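# Flip the toast in the pan with a turner

## Task

Using the steel turner (spatula), flip the toast slice so it rests flat inside the frying pan with its browned side facing up; letting it fall or tip from higher than about a finger's width may count as a drop. Afterwards set the turner on the table, away from the pan and the toast and not on the hot plate. The hand and arm may never touch the toast or any part of the pan, handle included; doing so ends the attempt as a failure. The pan and hot plate are loose, and at the end the pan has to sit level and centered on the hot plate. Everything must stay correct without the robot holding it, and nothing the robot last touched may settle more than a fingernail's width once released. Nothing may be knocked or placed off the table.

## Robot and tools

Robot: one arm carrying a five-fingered right hand; a reference image of the hand can be viewed with show_instructions. Cameras: cam_head_left, cam_head_right (fixed, looking down on the table) and cam_wrist (on the hand), each 896x504 pixels.

Scene frame: origin on the table top beneath the arm base, +z up, +y to the left when facing along +x. Positions are in metres. The hand point sits 0.05 m in front of the palm, at the spot where a pinch would meet. Its own axes: +z runs along the straightened fingers (fingertips 0.06 to 0.07 m beyond the point), +y out of the palm, +x across the palm toward the little finger. A wrist bracket on the little-finger side reaches 0.03 m past the point along +y and 0.11 m across the palm and can collide.

A row is 14 numbers, each between -1 and 1: dx, dy, dz, rx, ry, rz, little, ring, middle, index, thumb_bend, thumb_turn, force_limit, speed. The first six are an offset, not a pose: they are measured in the hand point's own axes from its measured pose when the action (or move) begins, not from the preceding row. Scale: 1.0 equals 0.6 m for dx, dy, dz and 180 degrees for the rotation vector rx, ry, rz. Finger numbers are targets: +1 straight/open, -1 curled shut. thumb_bend +1 straight, -1 fully bent; thumb_turn +1 beside the palm, -1 opposite the fingers. A pinch is roughly index -0.22, thumb_bend -0.75, thumb_turn -0.57. force_limit maps linearly from about 0 N at -1 to 10 N at +1 (15 N for the two thumb motors) and only stops closing motion. speed maps from nearly zero at -1 to full at +1 (full travel in 0.6 s); close at -0.9 or slower for a soft grip. To wrap the whole hand around an object 0.035 to 0.08 m thick, turn the thumb in before arriving.

execute_actions(actions): a list of actions; each action is a table of up to 15 rows, one row per 1/30 s step; if fewer rows are given, the final row repeats to fill 15 steps. An empty list only reports state and images. Each step, the commanded pose is clipped to at most 100 mm and 16 degrees from where the hand point actually is, so a large offset may need several actions; arm motion trails commands by about 0.17 s.

move(target, speed, stop_force, blocking): target is one 14-number row, offsets taken from the pose in the latest result that showed one. The hand travels in a straight line; speed is in m/s, 0.002 to 0.5 (default 0.25), rotation capped at twice that in rad/s. It does not avoid obstacles and can overshoot speed. stop_force (9 to 40 N, not allowed in the first 0.2 s) halts the path when push against the motion exceeds it; use it with a slow speed when touching down, and omit it when backing away from a surface. It is unreliable on moves that also rotate. blocking=false returns after 0.5 s while the arm keeps going; then use wait(0) or stop before sending more. The move: line reports the ending (done, contact, off_target, moving, held, fault) and limits (paced = clipped, held = steps blocked).

wait(seconds): 0 to 10, lets the scene run holding the last command. stop: brakes a running move. zoom_image(camera, region): region [x0, y0, x1, y1] in pixels, at most 504x504. finished_scene(scene): ends the current scene, given its number; irreversible, and the goal must hold afterward.

Results: end_effector_position (m) and end_effector_quat_wxyz in the scene frame, velocities, Hand target, per-step positions (HELD where clipped), Wrist force and Wrist torque in the hand point's axes (offset up to about 4 N, noise up to 2.4 N, saturates near 50 N; no reading at start is normal). hand_measured, hand_stopped_by (moving, target, force, stalled, fault) and hand_load_n list six values in motor order; loads near 0 mean the grip is gone. A pose unreachable line means the clearance check altered the command. Camera calibration is given per camera and may be slightly off.

Avoid: any hand or arm contact with the toast or pan; fast or deep pushes into firm things (the arm is stiff, and 150 N on any part or a joint over its torque limit stops the arm for 10 s); disturbing the loose pan or hot plate; dropping the toast or turner; knocking things off the table; holding heavy loads long, since motors overheat (warning at 70 °C, brake at 85 °C). Loose objects may get an occasional brief push.

Each tool is called after ">>>" by a JSON object that holds its "method" and its "body", one argument or row to a line.

Reference images:

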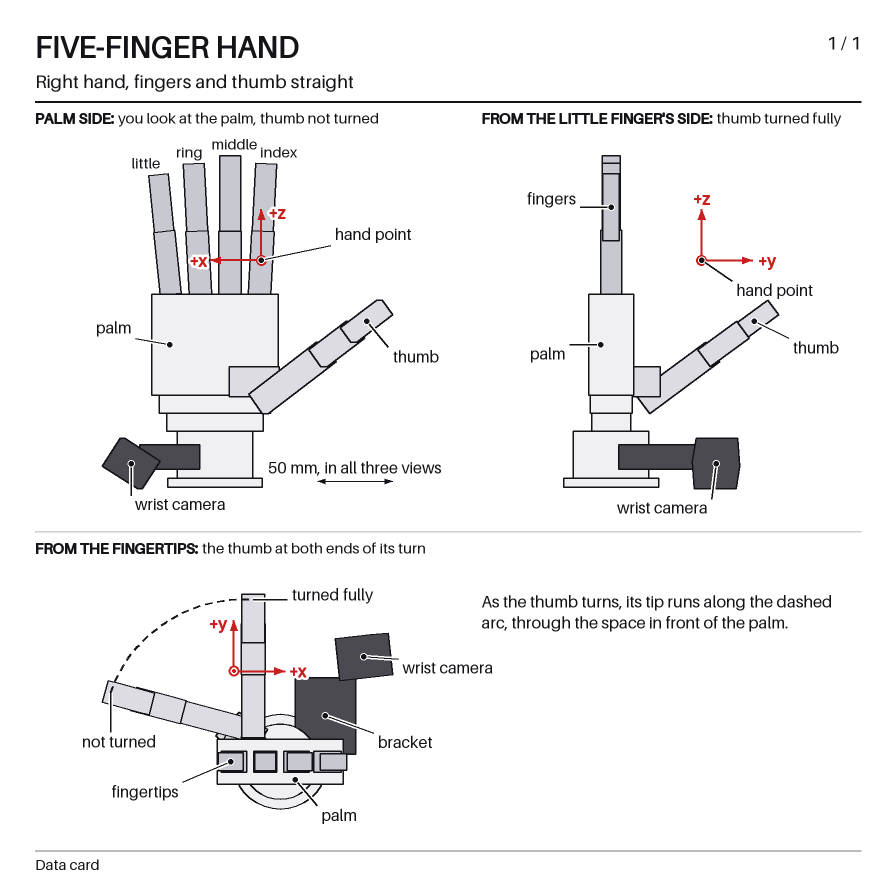

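## Session

I'll start by looking at the current state of the scene.

>>> {"method": "execute_actions", "body": {
  "actions": []
}}

Scene clock: 0.00 s.
end_effector_position=(+0.2780, -0.2599, +0.3307) hand_measured=(+1.000, +1.000, +1.000, +1.000, +1.000, +1.000) hand_load_n=(+0.0, +0.0, +0.0, +0.0, +0.0, +0.0) hand_stopped_by=(target, target, target, target, target, target) hand_force_limit=0.00 hand_speed=-0.80 end_effector_quat_wxyz=(+0.158, -0.070, +0.847, -0.503) end_effector_velocity=(+0.000, +0.001, -0.000) end_effector_angular_velocity=(+0.001, -0.001, +0.001)
Joint positions: [-2.045 -1.701  2.18   0.501  0.853 -3.168]
Joint velocities: [ 0.    -0.001  0.001  0.    -0.001 -0.   ]
Motor temperatures (°C, as the motors report them): [22 22 20 31 33 27]
Wrist force (N, on the end effector, along its own x y z axes, offset not removed): no reading
Wrist torque (N m, same axes, about the end effector's origin, offset not removed): no reading
Hand target: +0.278, -0.260, +0.331; +0.158, -0.070, +0.847, -0.503

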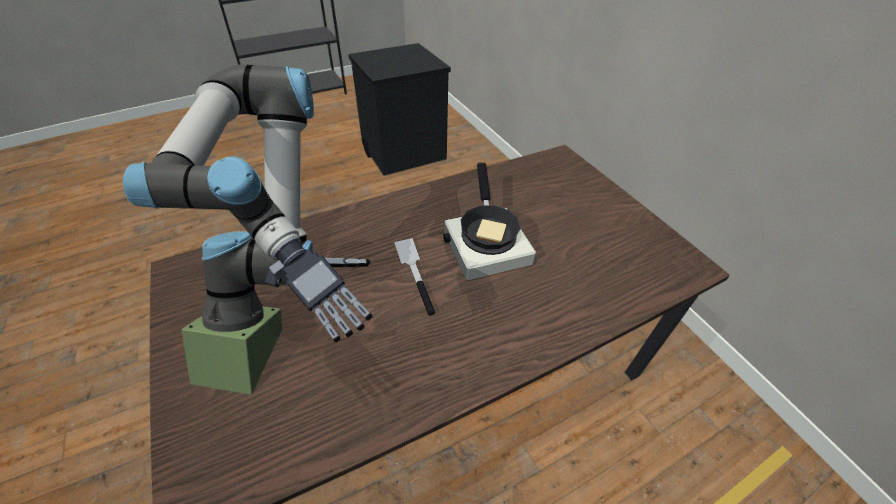

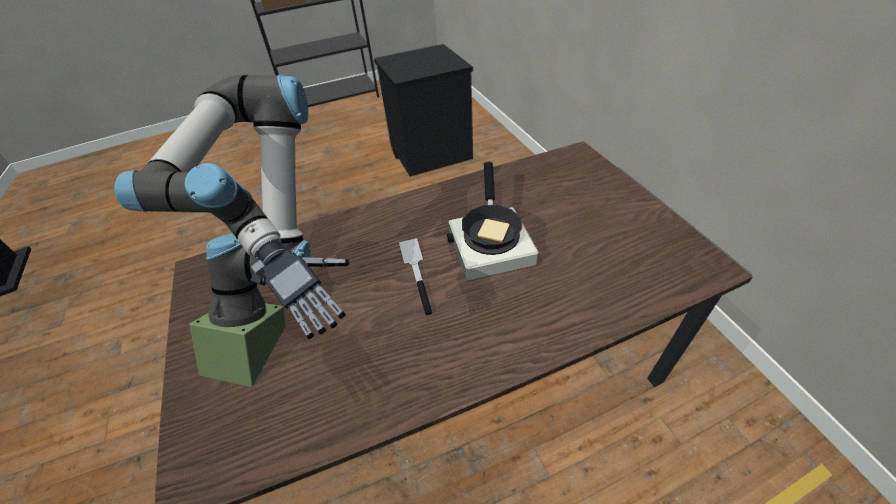

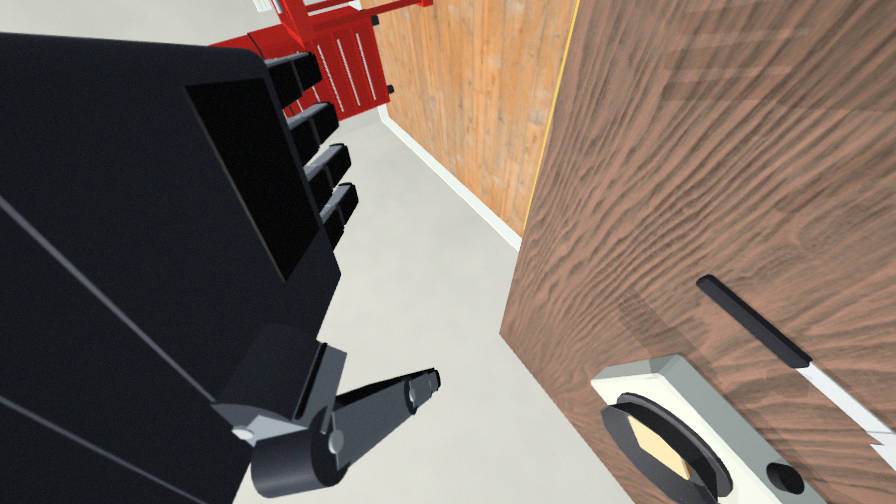

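>>> {"method": "zoom_image", "body": {
  "camera": "cam_head_left",
  "region": [380, 150, 560, 330]
}}

>>> {"method": "zoom_image", "body": {
  "camera": "cam_head_right",
  "region": [380, 150, 560, 330]
}}

>>> {"method": "zoom_image", "body": {
  "camera": "cam_wrist",
  "region": [576, 254, 896, 504]
}}

Region (380, 150, 560, 330) of cam_head_left's 896x504 image, scaled by 2.800, with more detail than that image has.

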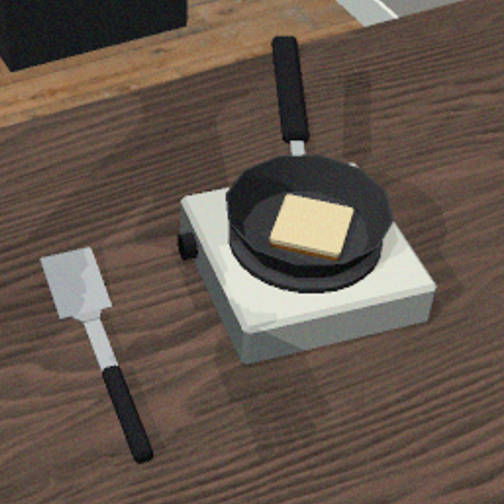

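Region (380, 150, 560, 330) of cam_head_right's 896x504 image, scaled by 2.800, with more detail than that image has.

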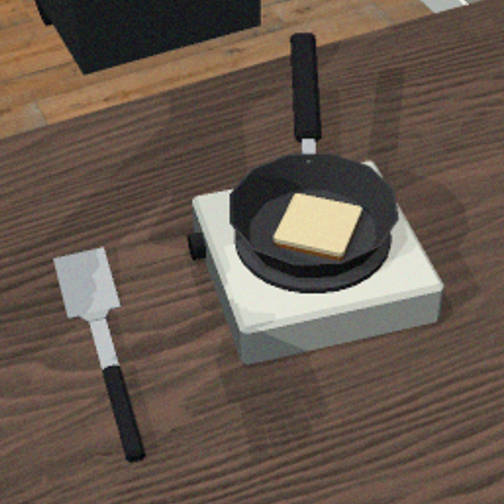

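Region (576, 254, 896, 504) of cam_wrist's 896x504 image, scaled by 1.575, with more detail than that image has; it fills the top 394 rows of this view, and the rest is white.

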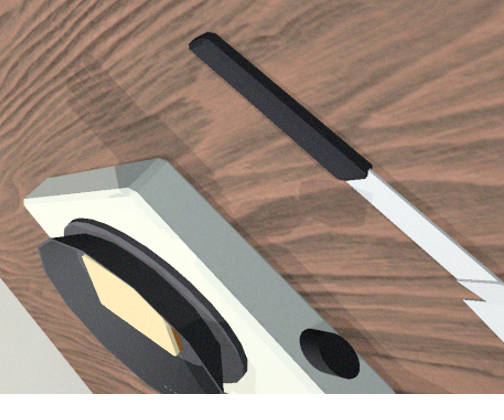

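>>> {"method": "move", "body": {
  "target": [-0.2843, 0.4039, 0.0095, -0.1249, -0.2626, -0.2604, 1, 1, 1, 1, 1, 1, 0, 0],
  "speed": 0.25
}}

Scene clock: 52.97 s.
end_effector_position=(+0.4505, -0.1003, +0.1504) hand_measured=(+1.000, +1.000, +1.000, +1.000, +1.000, +1.000) hand_load_n=(+0.0, +0.0, +0.0, +0.0, +0.0, +0.0) hand_stopped_by=(target, target, target, target, target, target) hand_force_limit=0.00 hand_speed=0.00 end_effector_quat_wxyz=(+0.251, -0.606, +0.697, -0.290) end_effector_velocity=(+0.002, -0.000, -0.001) end_effector_angular_velocity=(-0.003, +0.002, +0.007)
Joint positions: [-1.327 -1.336  2.073  0.442  0.54  -3.763]
Joint velocities: [ 0.006  0.003 -0.006 -0.002  0.001 -0.   ]
Motor temperatures (°C, as the motors report them): [22 22 20 31 33 27]
Wrist force (N, on the end effector, along its own x y z axes, offset not removed): [1.3 2.2 0.4]
Wrist torque (N m, same axes, about the end effector's origin, offset not removed): [0.40 -0.20 0.35]
Hand target: +0.451, -0.100, +0.150; +0.251, -0.606, +0.697, -0.290
Off the commanded pose: 0.000 m, 0 deg.
move: done
camera_calibration (this result's frames):
cam_wrist: T_world_to_cam=[[-0.721275, 0.140528, -0.678244, 0.438058], [-0.245604, 0.863688, 0.440138, 0.123597], [0.647643, 0.48404, -0.588442, -0.0235062], [0, 0, 0, 1]] pos_world=[0.361539, -0.156931, 0.228878]

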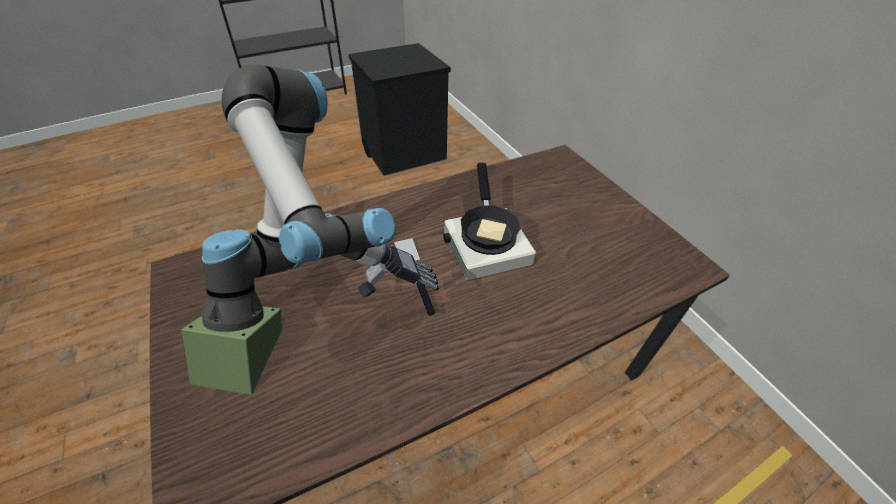

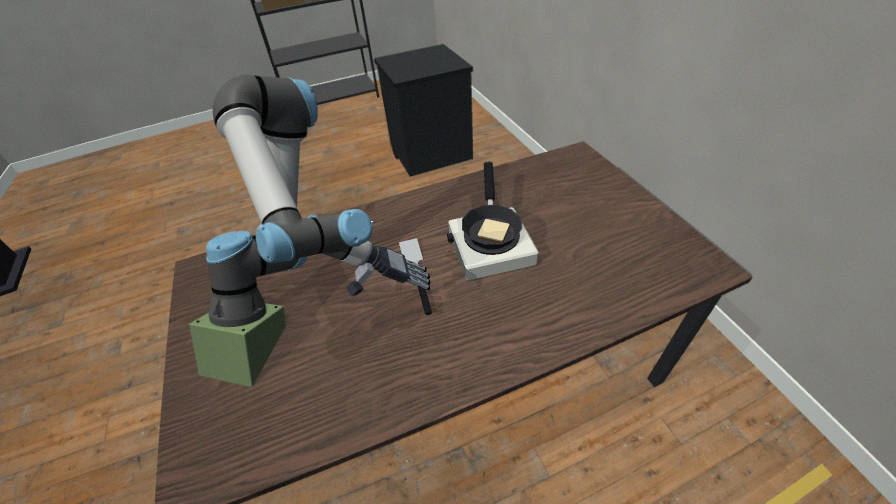

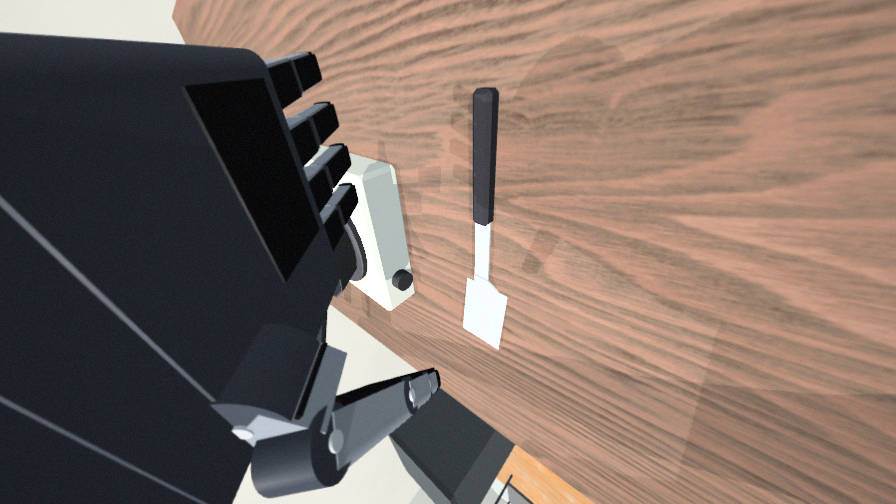

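>>> {"method": "zoom_image", "body": {
  "camera": "cam_wrist",
  "region": [360, 70, 640, 360]
}}

Region (360, 70, 640, 360) of cam_wrist's 896x504 image, scaled by 1.738, with more detail than that image has; it fills the left 487 columns of this view, and the rest is white.

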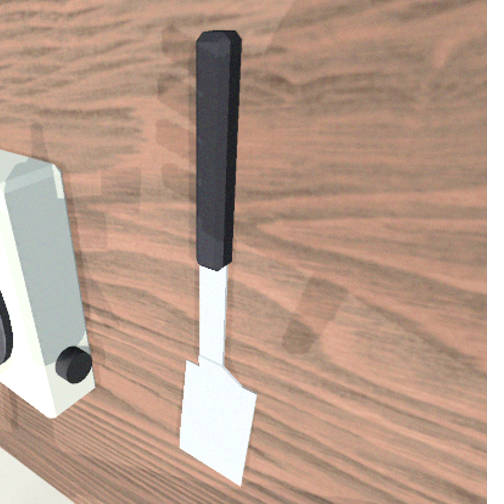

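>>> {"method": "execute_actions", "body": {
  "actions": [
    [[0,0,0,0,0,0,-1,-1,-1,-1,1,1,0,1]],
    [[0,0,0,0,0,0,-1,-1,-1,-1,1,1,0,1]]
  ]
}}

Scene clock: 91.07 s.
end_effector_position=(+0.4505, -0.1003, +0.1504) hand_measured=(-1.000, -1.000, -1.000, -1.000, +1.000, +1.000) hand_load_n=(+0.0, +0.0, +0.0, +0.0, +0.0, +0.0) hand_stopped_by=(target, target, target, target, target, target) hand_force_limit=0.00 hand_speed=1.00 end_effector_quat_wxyz=(+0.251, -0.606, +0.697, -0.290) end_effector_velocity=(-0.000, -0.001, +0.000) end_effector_angular_velocity=(-0.001, -0.000, -0.001)
Joint positions: [-1.327 -1.336  2.073  0.442  0.54  -3.762]
Joint velocities: [-0.001  0.     0.    -0.001  0.    -0.   ]
Motor temperatures (°C, as the motors report them): [22 22 20 31 33 27]
Wrist force (N, on the end effector, along its own x y z axes, offset not removed): [1.6 2.0 -1.0]
Wrist torque (N m, same axes, about the end effector's origin, offset not removed): [0.44 -0.16 0.41]
Hand target: +0.451, -0.100, +0.150; +0.251, -0.606, +0.697, -0.290
Off the commanded pose: 0.000 m, 0 deg.
Step readings (end_effector_position; steps 1 to 15: 1st action; 16 to 30: 2nd action):
0: (+0.4507, -0.1002, +0.1503)
1: (+0.4507, -0.1002, +0.1503)
2: (+0.4507, -0.1002, +0.1503)
4: (+0.4506, -0.1002, +0.1503)
8: (+0.4506, -0.1003, +0.1503)
15: (+0.4505, -0.1003, +0.1504)
16: (+0.4505, -0.1003, +0.1504)
17: (+0.4505, -0.1003, +0.1504)
19: (+0.4505, -0.1003, +0.1504)
23: (+0.4505, -0.1003, +0.1504)
30: end_effector_position above
camera_calibration (this result's frames):
cam_wrist: T_world_to_cam=[[-0.721308, 0.140473, -0.678219, 0.438048], [-0.24558, 0.863726, 0.440077, 0.123628], [0.647614, 0.483989, -0.588515, -0.0234878], [0, 0, 0, 1]] pos_world=[0.36154, -0.156947, 0.228864]

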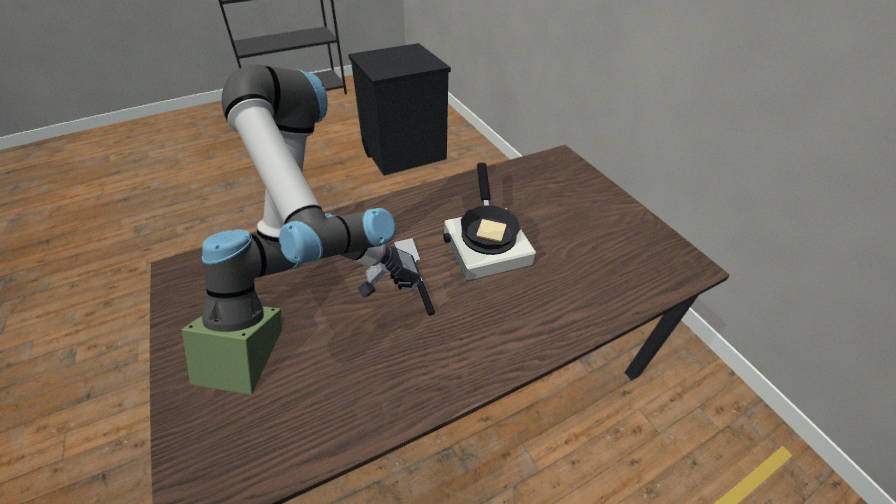

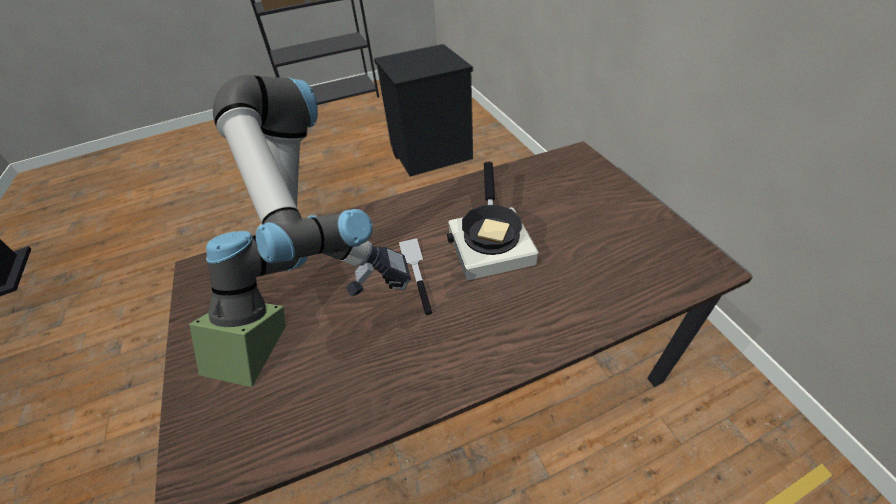

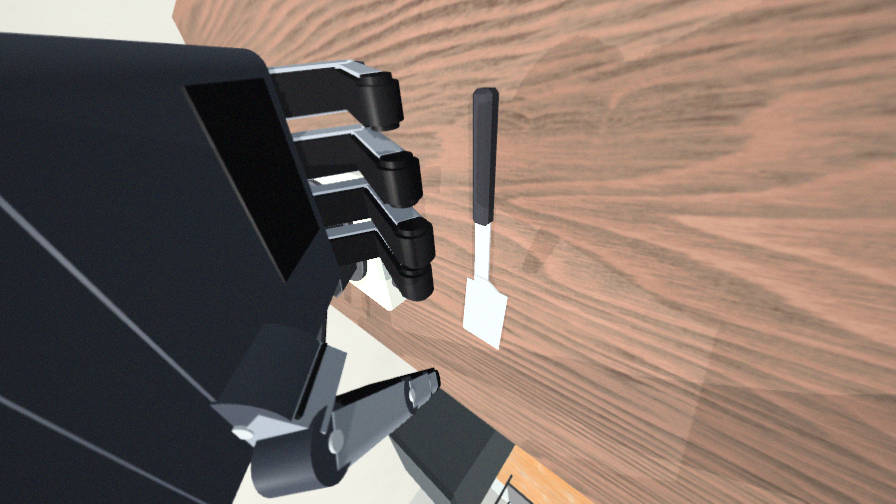

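>>> {"method": "zoom_image", "body": {
  "camera": "cam_head_right",
  "region": [330, 220, 450, 320]
}}

>>> {"method": "execute_actions", "body": {
  "actions": [
    [[0,0,0,0,0,0,0.2,0.2,0.0,0.0,1,-1,0,1]],
    [[0,0,0,0,0,0,0.2,0.2,0,0,-0.5,-1,0,1]],
    [[0,0,0,0,0,0,0.2,0.2,0,0,-0.5,-1,0,1]]
  ]
}}

Region (330, 220, 450, 320) of cam_head_right's 896x504 image, scaled by 4.200, with more detail than that image has.

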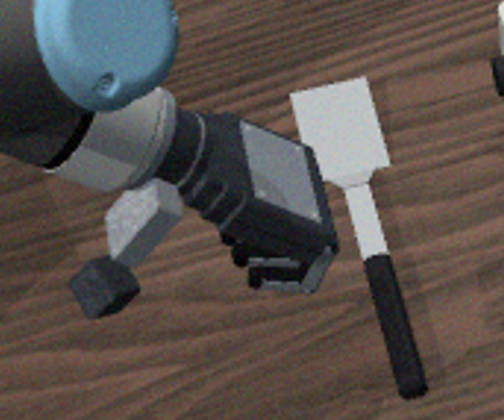

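Scene clock: 95.40 s.
end_effector_position=(+0.4505, -0.1003, +0.1504) hand_measured=(+0.200, +0.200, +0.000, +0.000, -0.500, -1.000) hand_load_n=(+0.0, +0.0, +0.0, +0.0, +0.0, +0.0) hand_stopped_by=(target, target, target, target, target, target) hand_force_limit=0.00 hand_speed=1.00 end_effector_quat_wxyz=(+0.251, -0.606, +0.697, -0.290) end_effector_velocity=(-0.000, +0.000, -0.000) end_effector_angular_velocity=(+0.003, +0.000, -0.002)
Joint positions: [-1.327 -1.336  2.073  0.442  0.54  -3.762]
Joint velocities: [-0.     0.     0.001  0.001 -0.     0.001]
Motor temperatures (°C, as the motors report them): [22 22 20 31 33 27]
Wrist force (N, on the end effector, along its own x y z axes, offset not removed): [0.3 2.1 -2.8]
Wrist torque (N m, same axes, about the end effector's origin, offset not removed): [0.61 0.11 0.25]
Hand target: +0.451, -0.100, +0.150; +0.251, -0.606, +0.697, -0.290
Off the commanded pose: 0.000 m, 0 deg.
Step readings (end_effector_position; steps 1 to 15: 1st action; 16 to 30: 2nd action; 31 to 45: 3rd action):
0: (+0.4505, -0.1003, +0.1504)
1: (+0.4505, -0.1003, +0.1504)
2: (+0.4505, -0.1003, +0.1504)
4: (+0.4505, -0.1003, +0.1504)
8: (+0.4505, -0.1003, +0.1504)
15: (+0.4505, -0.1003, +0.1504)
16: (+0.4505, -0.1003, +0.1504)
17: (+0.4505, -0.1003, +0.1504)
19: (+0.4505, -0.1003, +0.1504)
23: (+0.4505, -0.1003, +0.1504)
30: (+0.4505, -0.1003, +0.1504)
31: (+0.4505, -0.1003, +0.1504)
32: (+0.4505, -0.1003, +0.1504)
34: (+0.4505, -0.1003, +0.1504)
38: (+0.4505, -0.1003, +0.1504)
45: end_effector_position above
camera_calibration (this result's frames):
cam_wrist: T_world_to_cam=[[-0.721306, 0.14046, -0.678224, 0.438047], [-0.245587, 0.86373, 0.440065, 0.123637], [0.647614, 0.483985, -0.588519, -0.023487], [0, 0, 0, 1]] pos_world=[0.36154, -0.156949, 0.228864]

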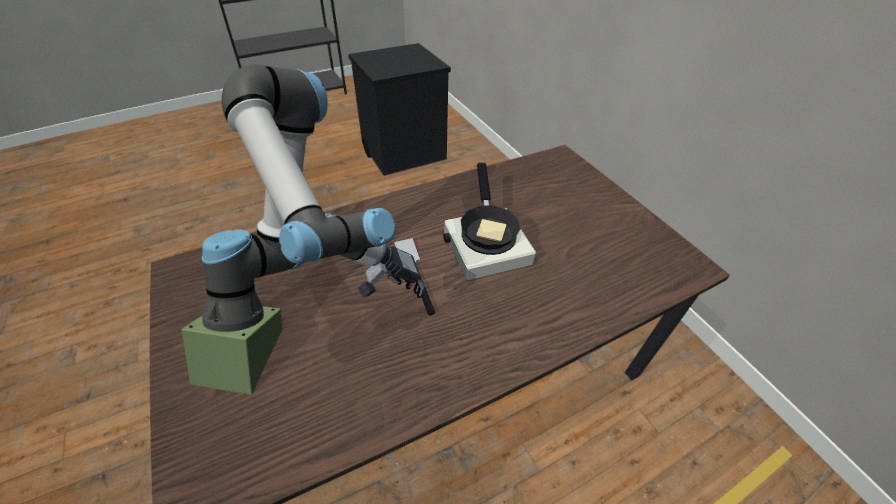

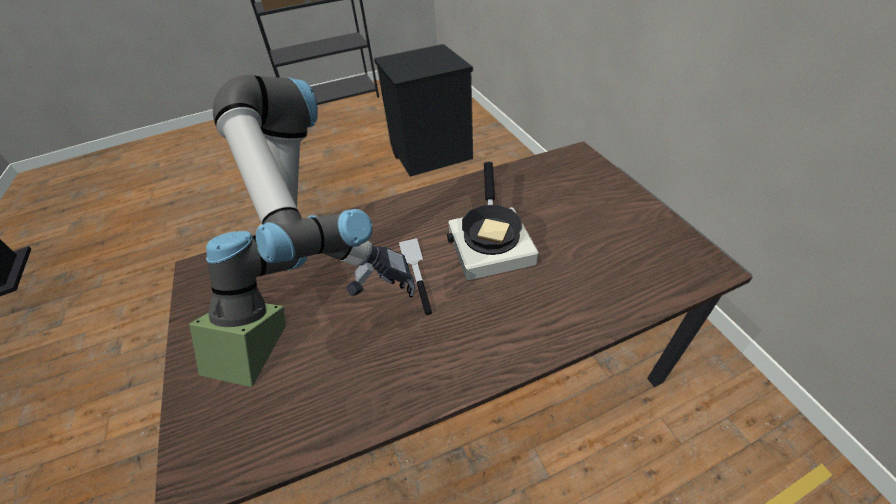

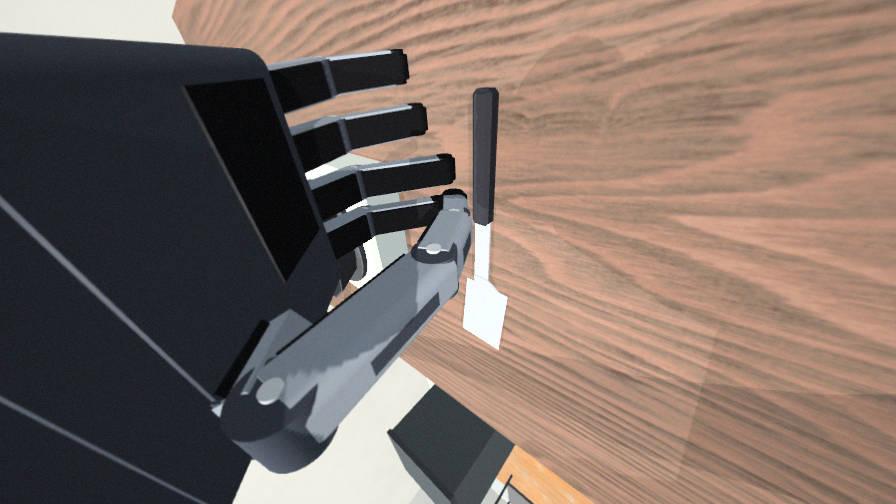

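>>> {"method": "move", "body": {
  "target": [-0.1052, -0.0202, 0.1862, 0.111, -0.009, -0.006, 0.35, 0.35, 0.35, 0.35, 0.7, -1, 0, 0.5],
  "speed": 0.2
}}

Scene clock: 160.83 s.
end_effector_position=(+0.5462, -0.0501, +0.0802) hand_measured=(+0.350, +0.350, +0.350, +0.350, +0.700, -1.000) hand_load_n=(+0.0, +0.0, +0.0, +0.0, +0.0, +0.0) hand_stopped_by=(target, target, target, target, target, target) hand_force_limit=0.00 hand_speed=0.50 end_effector_quat_wxyz=(+0.359, -0.564, +0.627, -0.400) end_effector_velocity=(+0.001, -0.000, -0.001) end_effector_angular_velocity=(-0.001, -0.009, -0.003)
Joint positions: [-0.978 -1.42   2.281 -0.603  0.73  -2.9  ]
Joint velocities: [ 0.005  0.002  0.007 -0.022  0.009  0.012]
Motor temperatures (°C, as the motors report them): [22 22 20 31 33 27]
Wrist force (N, on the end effector, along its own x y z axes, offset not removed): [0.7 3.3 -0.6]
Wrist torque (N m, same axes, about the end effector's origin, offset not removed): [0.76 -0.06 0.34]
Hand target: +0.546, -0.050, +0.080; +0.360, -0.564, +0.627, -0.400
Off the commanded pose: 0.000 m, 0 deg.
move: done
camera_calibration (this result's frames):
cam_wrist: T_world_to_cam=[[-0.451799, 0.0873098, -0.887837, 0.319399], [-0.402793, 0.868023, 0.290333, 0.232722], [0.796012, 0.488787, -0.357004, -0.250485], [0, 0, 0, 1]] pos_world=[0.437433, -0.107461, 0.126583]

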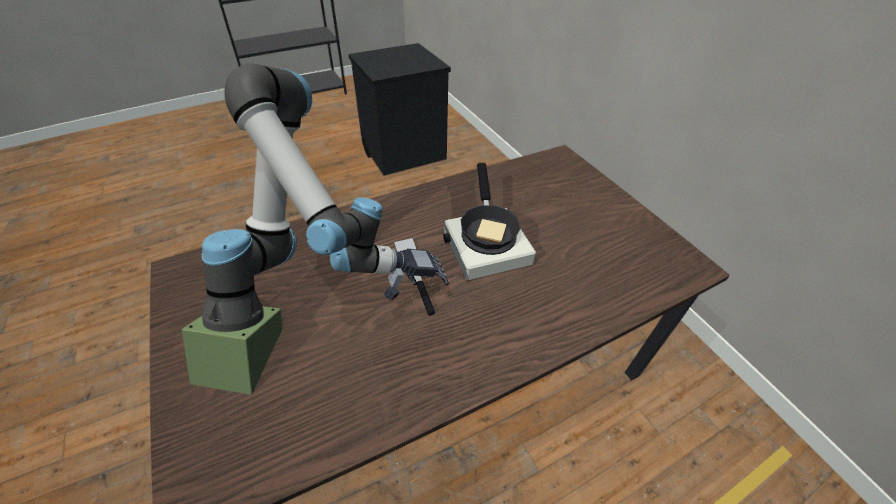

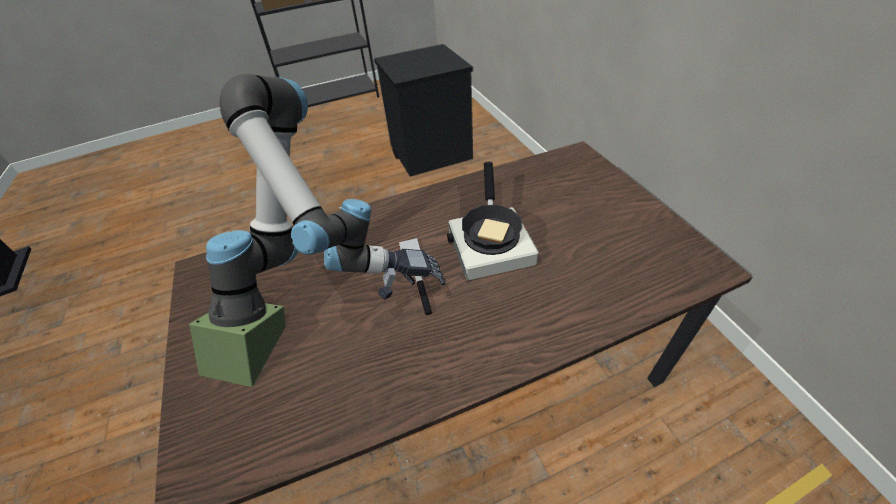

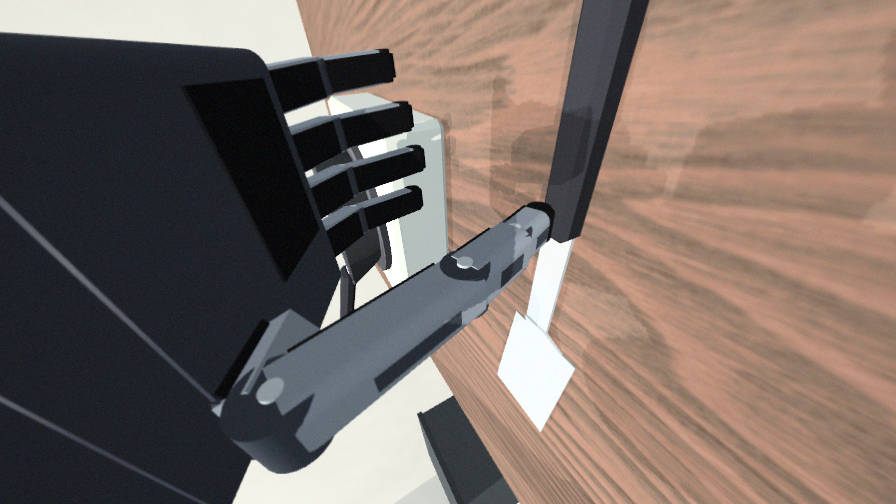

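>>> {"method": "zoom_image", "body": {
  "camera": "cam_wrist",
  "region": [440, 0, 700, 260]
}}

>>> {"method": "zoom_image", "body": {
  "camera": "cam_wrist",
  "region": [440, 200, 680, 440]
}}

Region (440, 0, 700, 260) of cam_wrist's 896x504 image, scaled by 1.938, with more detail than that image has.

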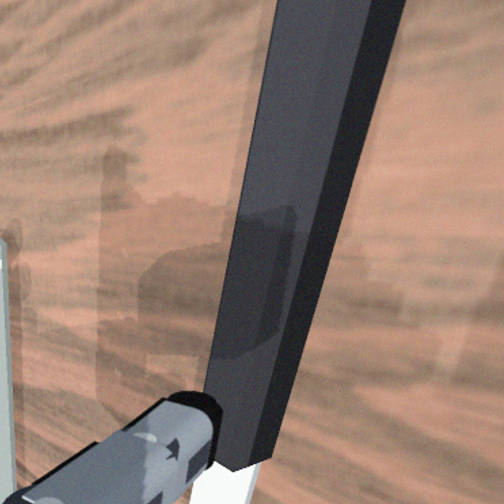

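Region (440, 200, 680, 440) of cam_wrist's 896x504 image, scaled by 2.100, with more detail than that image has.

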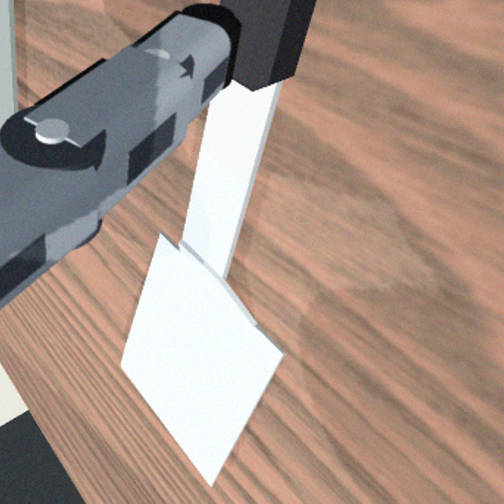

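>>> {"method": "move", "body": {
  "target": [0, 0.0666, 0.0347, 0, 0, 0, 0.25, 0.25, 0.25, 0.25, 0.45, -1, 0, 0.5],
  "speed": 0.08
}}

Scene clock: 181.73 s.
end_effector_position=(+0.5483, -0.0503, +0.0353) hand_measured=(+0.250, +0.250, +0.250, +0.250, +0.450, -1.000) hand_load_n=(+0.0, +0.0, +0.0, +0.0, +0.5, +0.0) hand_stopped_by=(target, target, target, target, target, target) hand_force_limit=0.00 hand_speed=0.50 end_effector_quat_wxyz=(+0.360, -0.564, +0.627, -0.400) end_effector_velocity=(-0.000, +0.001, -0.002) end_effector_angular_velocity=(+0.002, +0.001, -0.001)
Joint positions: [-0.904 -1.313  2.299 -0.747  0.802 -2.874]
Joint velocities: [ 0.004  0.004  0.001 -0.005  0.003  0.002]
Motor temperatures (°C, as the motors report them): [22 22 20 31 33 27]
Wrist force (N, on the end effector, along its own x y z axes, offset not removed): [1.3 0.5 -1.7]
Wrist torque (N m, same axes, about the end effector's origin, offset not removed): [0.20 -0.09 0.34]
Hand target: +0.548, -0.050, +0.035; +0.360, -0.564, +0.627, -0.400
Off the commanded pose: 0.000 m, 0 deg.
move: done
camera_calibration (this result's frames):
cam_wrist: T_world_to_cam=[[-0.451803, 0.0873436, -0.887832, 0.280482], [-0.402803, 0.868005, 0.290373, 0.246791], [0.796005, 0.488813, -0.356985, -0.268029], [0, 0, 0, 1]] pos_world=[0.439483, -0.107698, 0.0816769]

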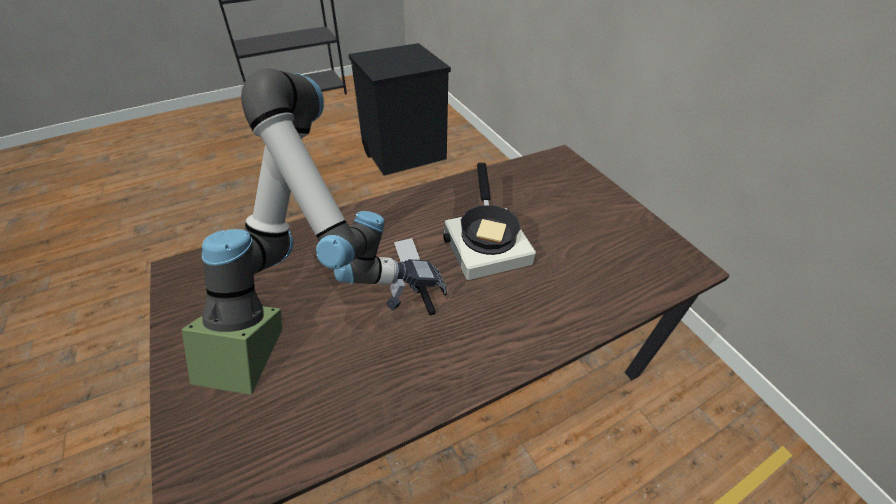

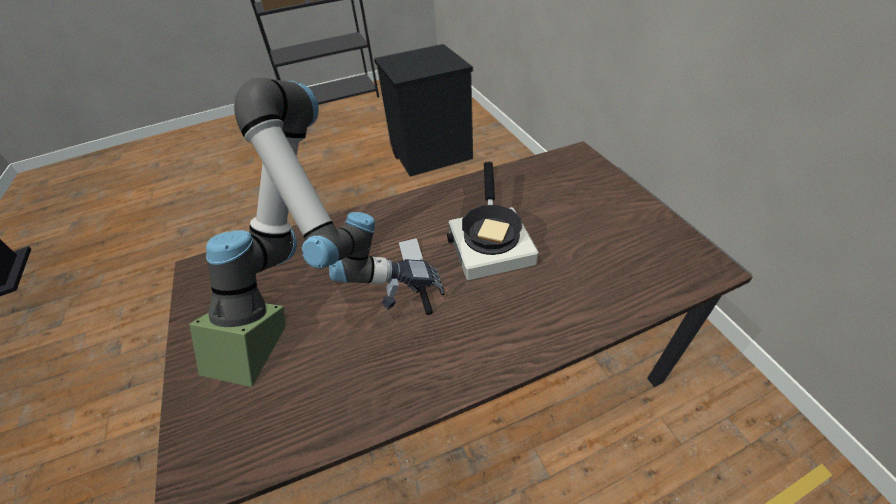

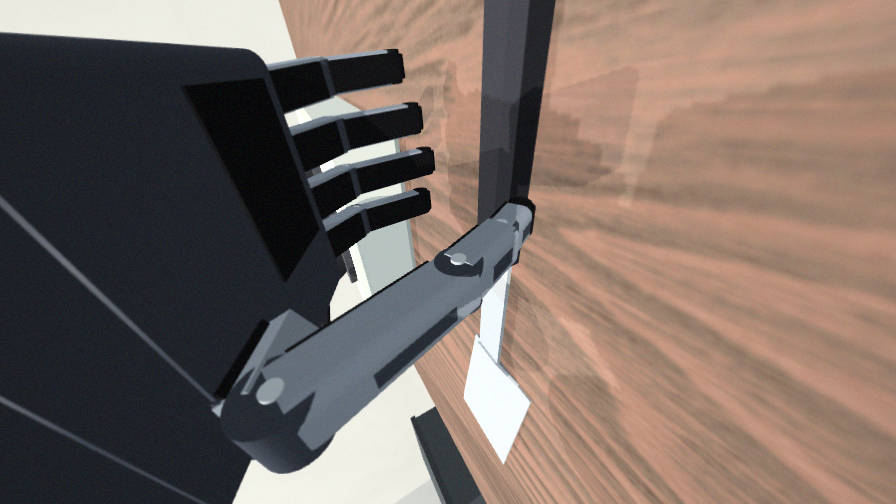

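>>> {"method": "zoom_image", "body": {
  "camera": "cam_wrist",
  "region": [380, 100, 620, 340]
}}

>>> {"method": "zoom_image", "body": {
  "camera": "cam_head_left",
  "region": [370, 230, 470, 330]
}}

Region (380, 100, 620, 340) of cam_wrist's 896x504 image, scaled by 2.100, with more detail than that image has.

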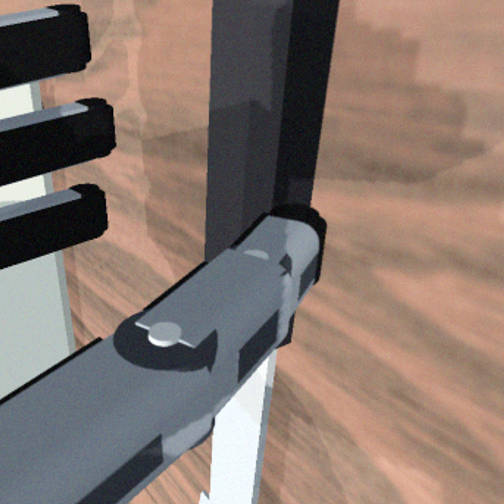

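Region (370, 230, 470, 330) of cam_head_left's 896x504 image, scaled by 5.040, with more detail than that image has.

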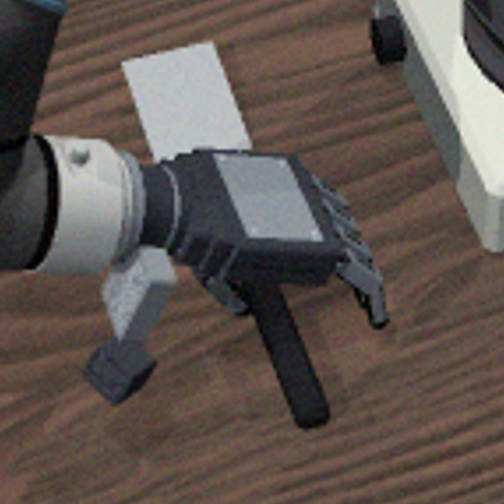

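>>> {"method": "move", "body": {
  "target": [0, 0, 0, -0.0444, 0, 0, 0.05, 0.05, 0.05, 0.05, 0.45, -1, -0.6, -0.5],
  "speed": 0.1
}}

Scene clock: 190.10 s.
end_effector_position=(+0.5483, -0.0502, +0.0354) hand_measured=(+0.050, +0.050, +0.050, +0.050, +0.450, -1.000) hand_load_n=(+0.0, +0.0, +0.0, +0.0, +0.0, +0.0) hand_stopped_by=(target, target, target, target, target, target) hand_force_limit=-0.60 hand_speed=-0.50 end_effector_quat_wxyz=(+0.320, -0.587, +0.653, -0.356) end_effector_velocity=(+0.000, +0.001, -0.000) end_effector_angular_velocity=(+0.002, +0.013, +0.001)
Joint positions: [-0.901 -1.296  2.179 -0.453  0.777 -3.007]
Joint velocities: [ 0.002  0.003 -0.012  0.025 -0.001 -0.012]
Motor temperatures (°C, as the motors report them): [22 22 20 31 33 27]
Wrist force (N, on the end effector, along its own x y z axes, offset not removed): [0.3 1.9 0.4]
Wrist torque (N m, same axes, about the end effector's origin, offset not removed): [0.35 0.00 0.29]
Hand target: +0.548, -0.050, +0.035; +0.319, -0.588, +0.653, -0.355
Off the commanded pose: 0.000 m, 0 deg.
move: done
camera_calibration (this result's frames):
cam_wrist: T_world_to_cam=[[-0.569149, 0.0998901, -0.816144, 0.342951], [-0.358325, 0.863247, 0.355538, 0.219781], [0.740049, 0.494799, -0.455523, -0.233555], [0, 0, 0, 1]] pos_world=[0.446786, -0.10842, 0.0953667]

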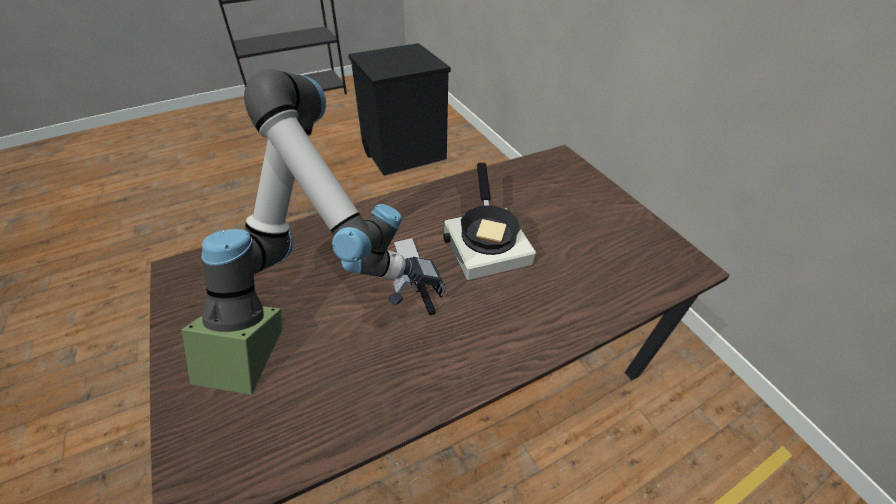

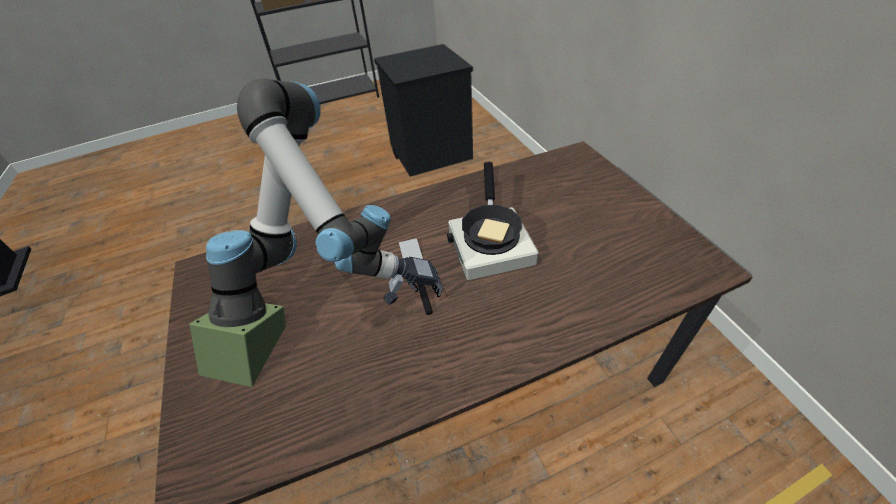

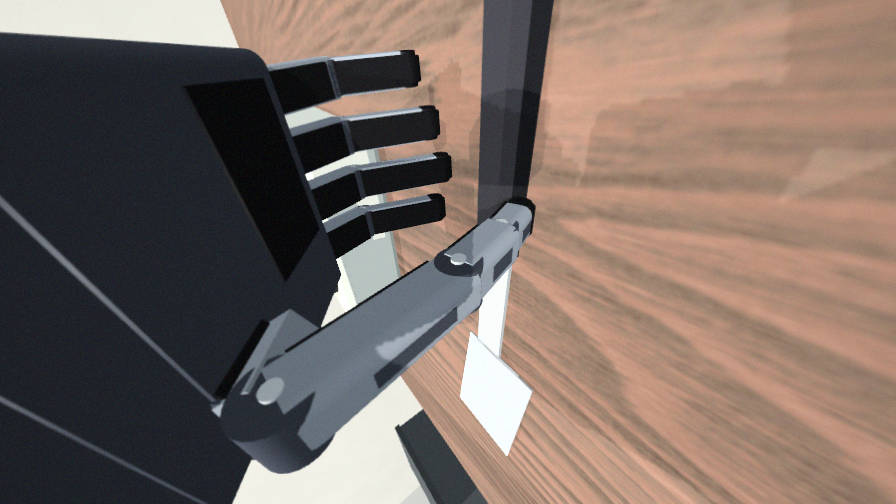

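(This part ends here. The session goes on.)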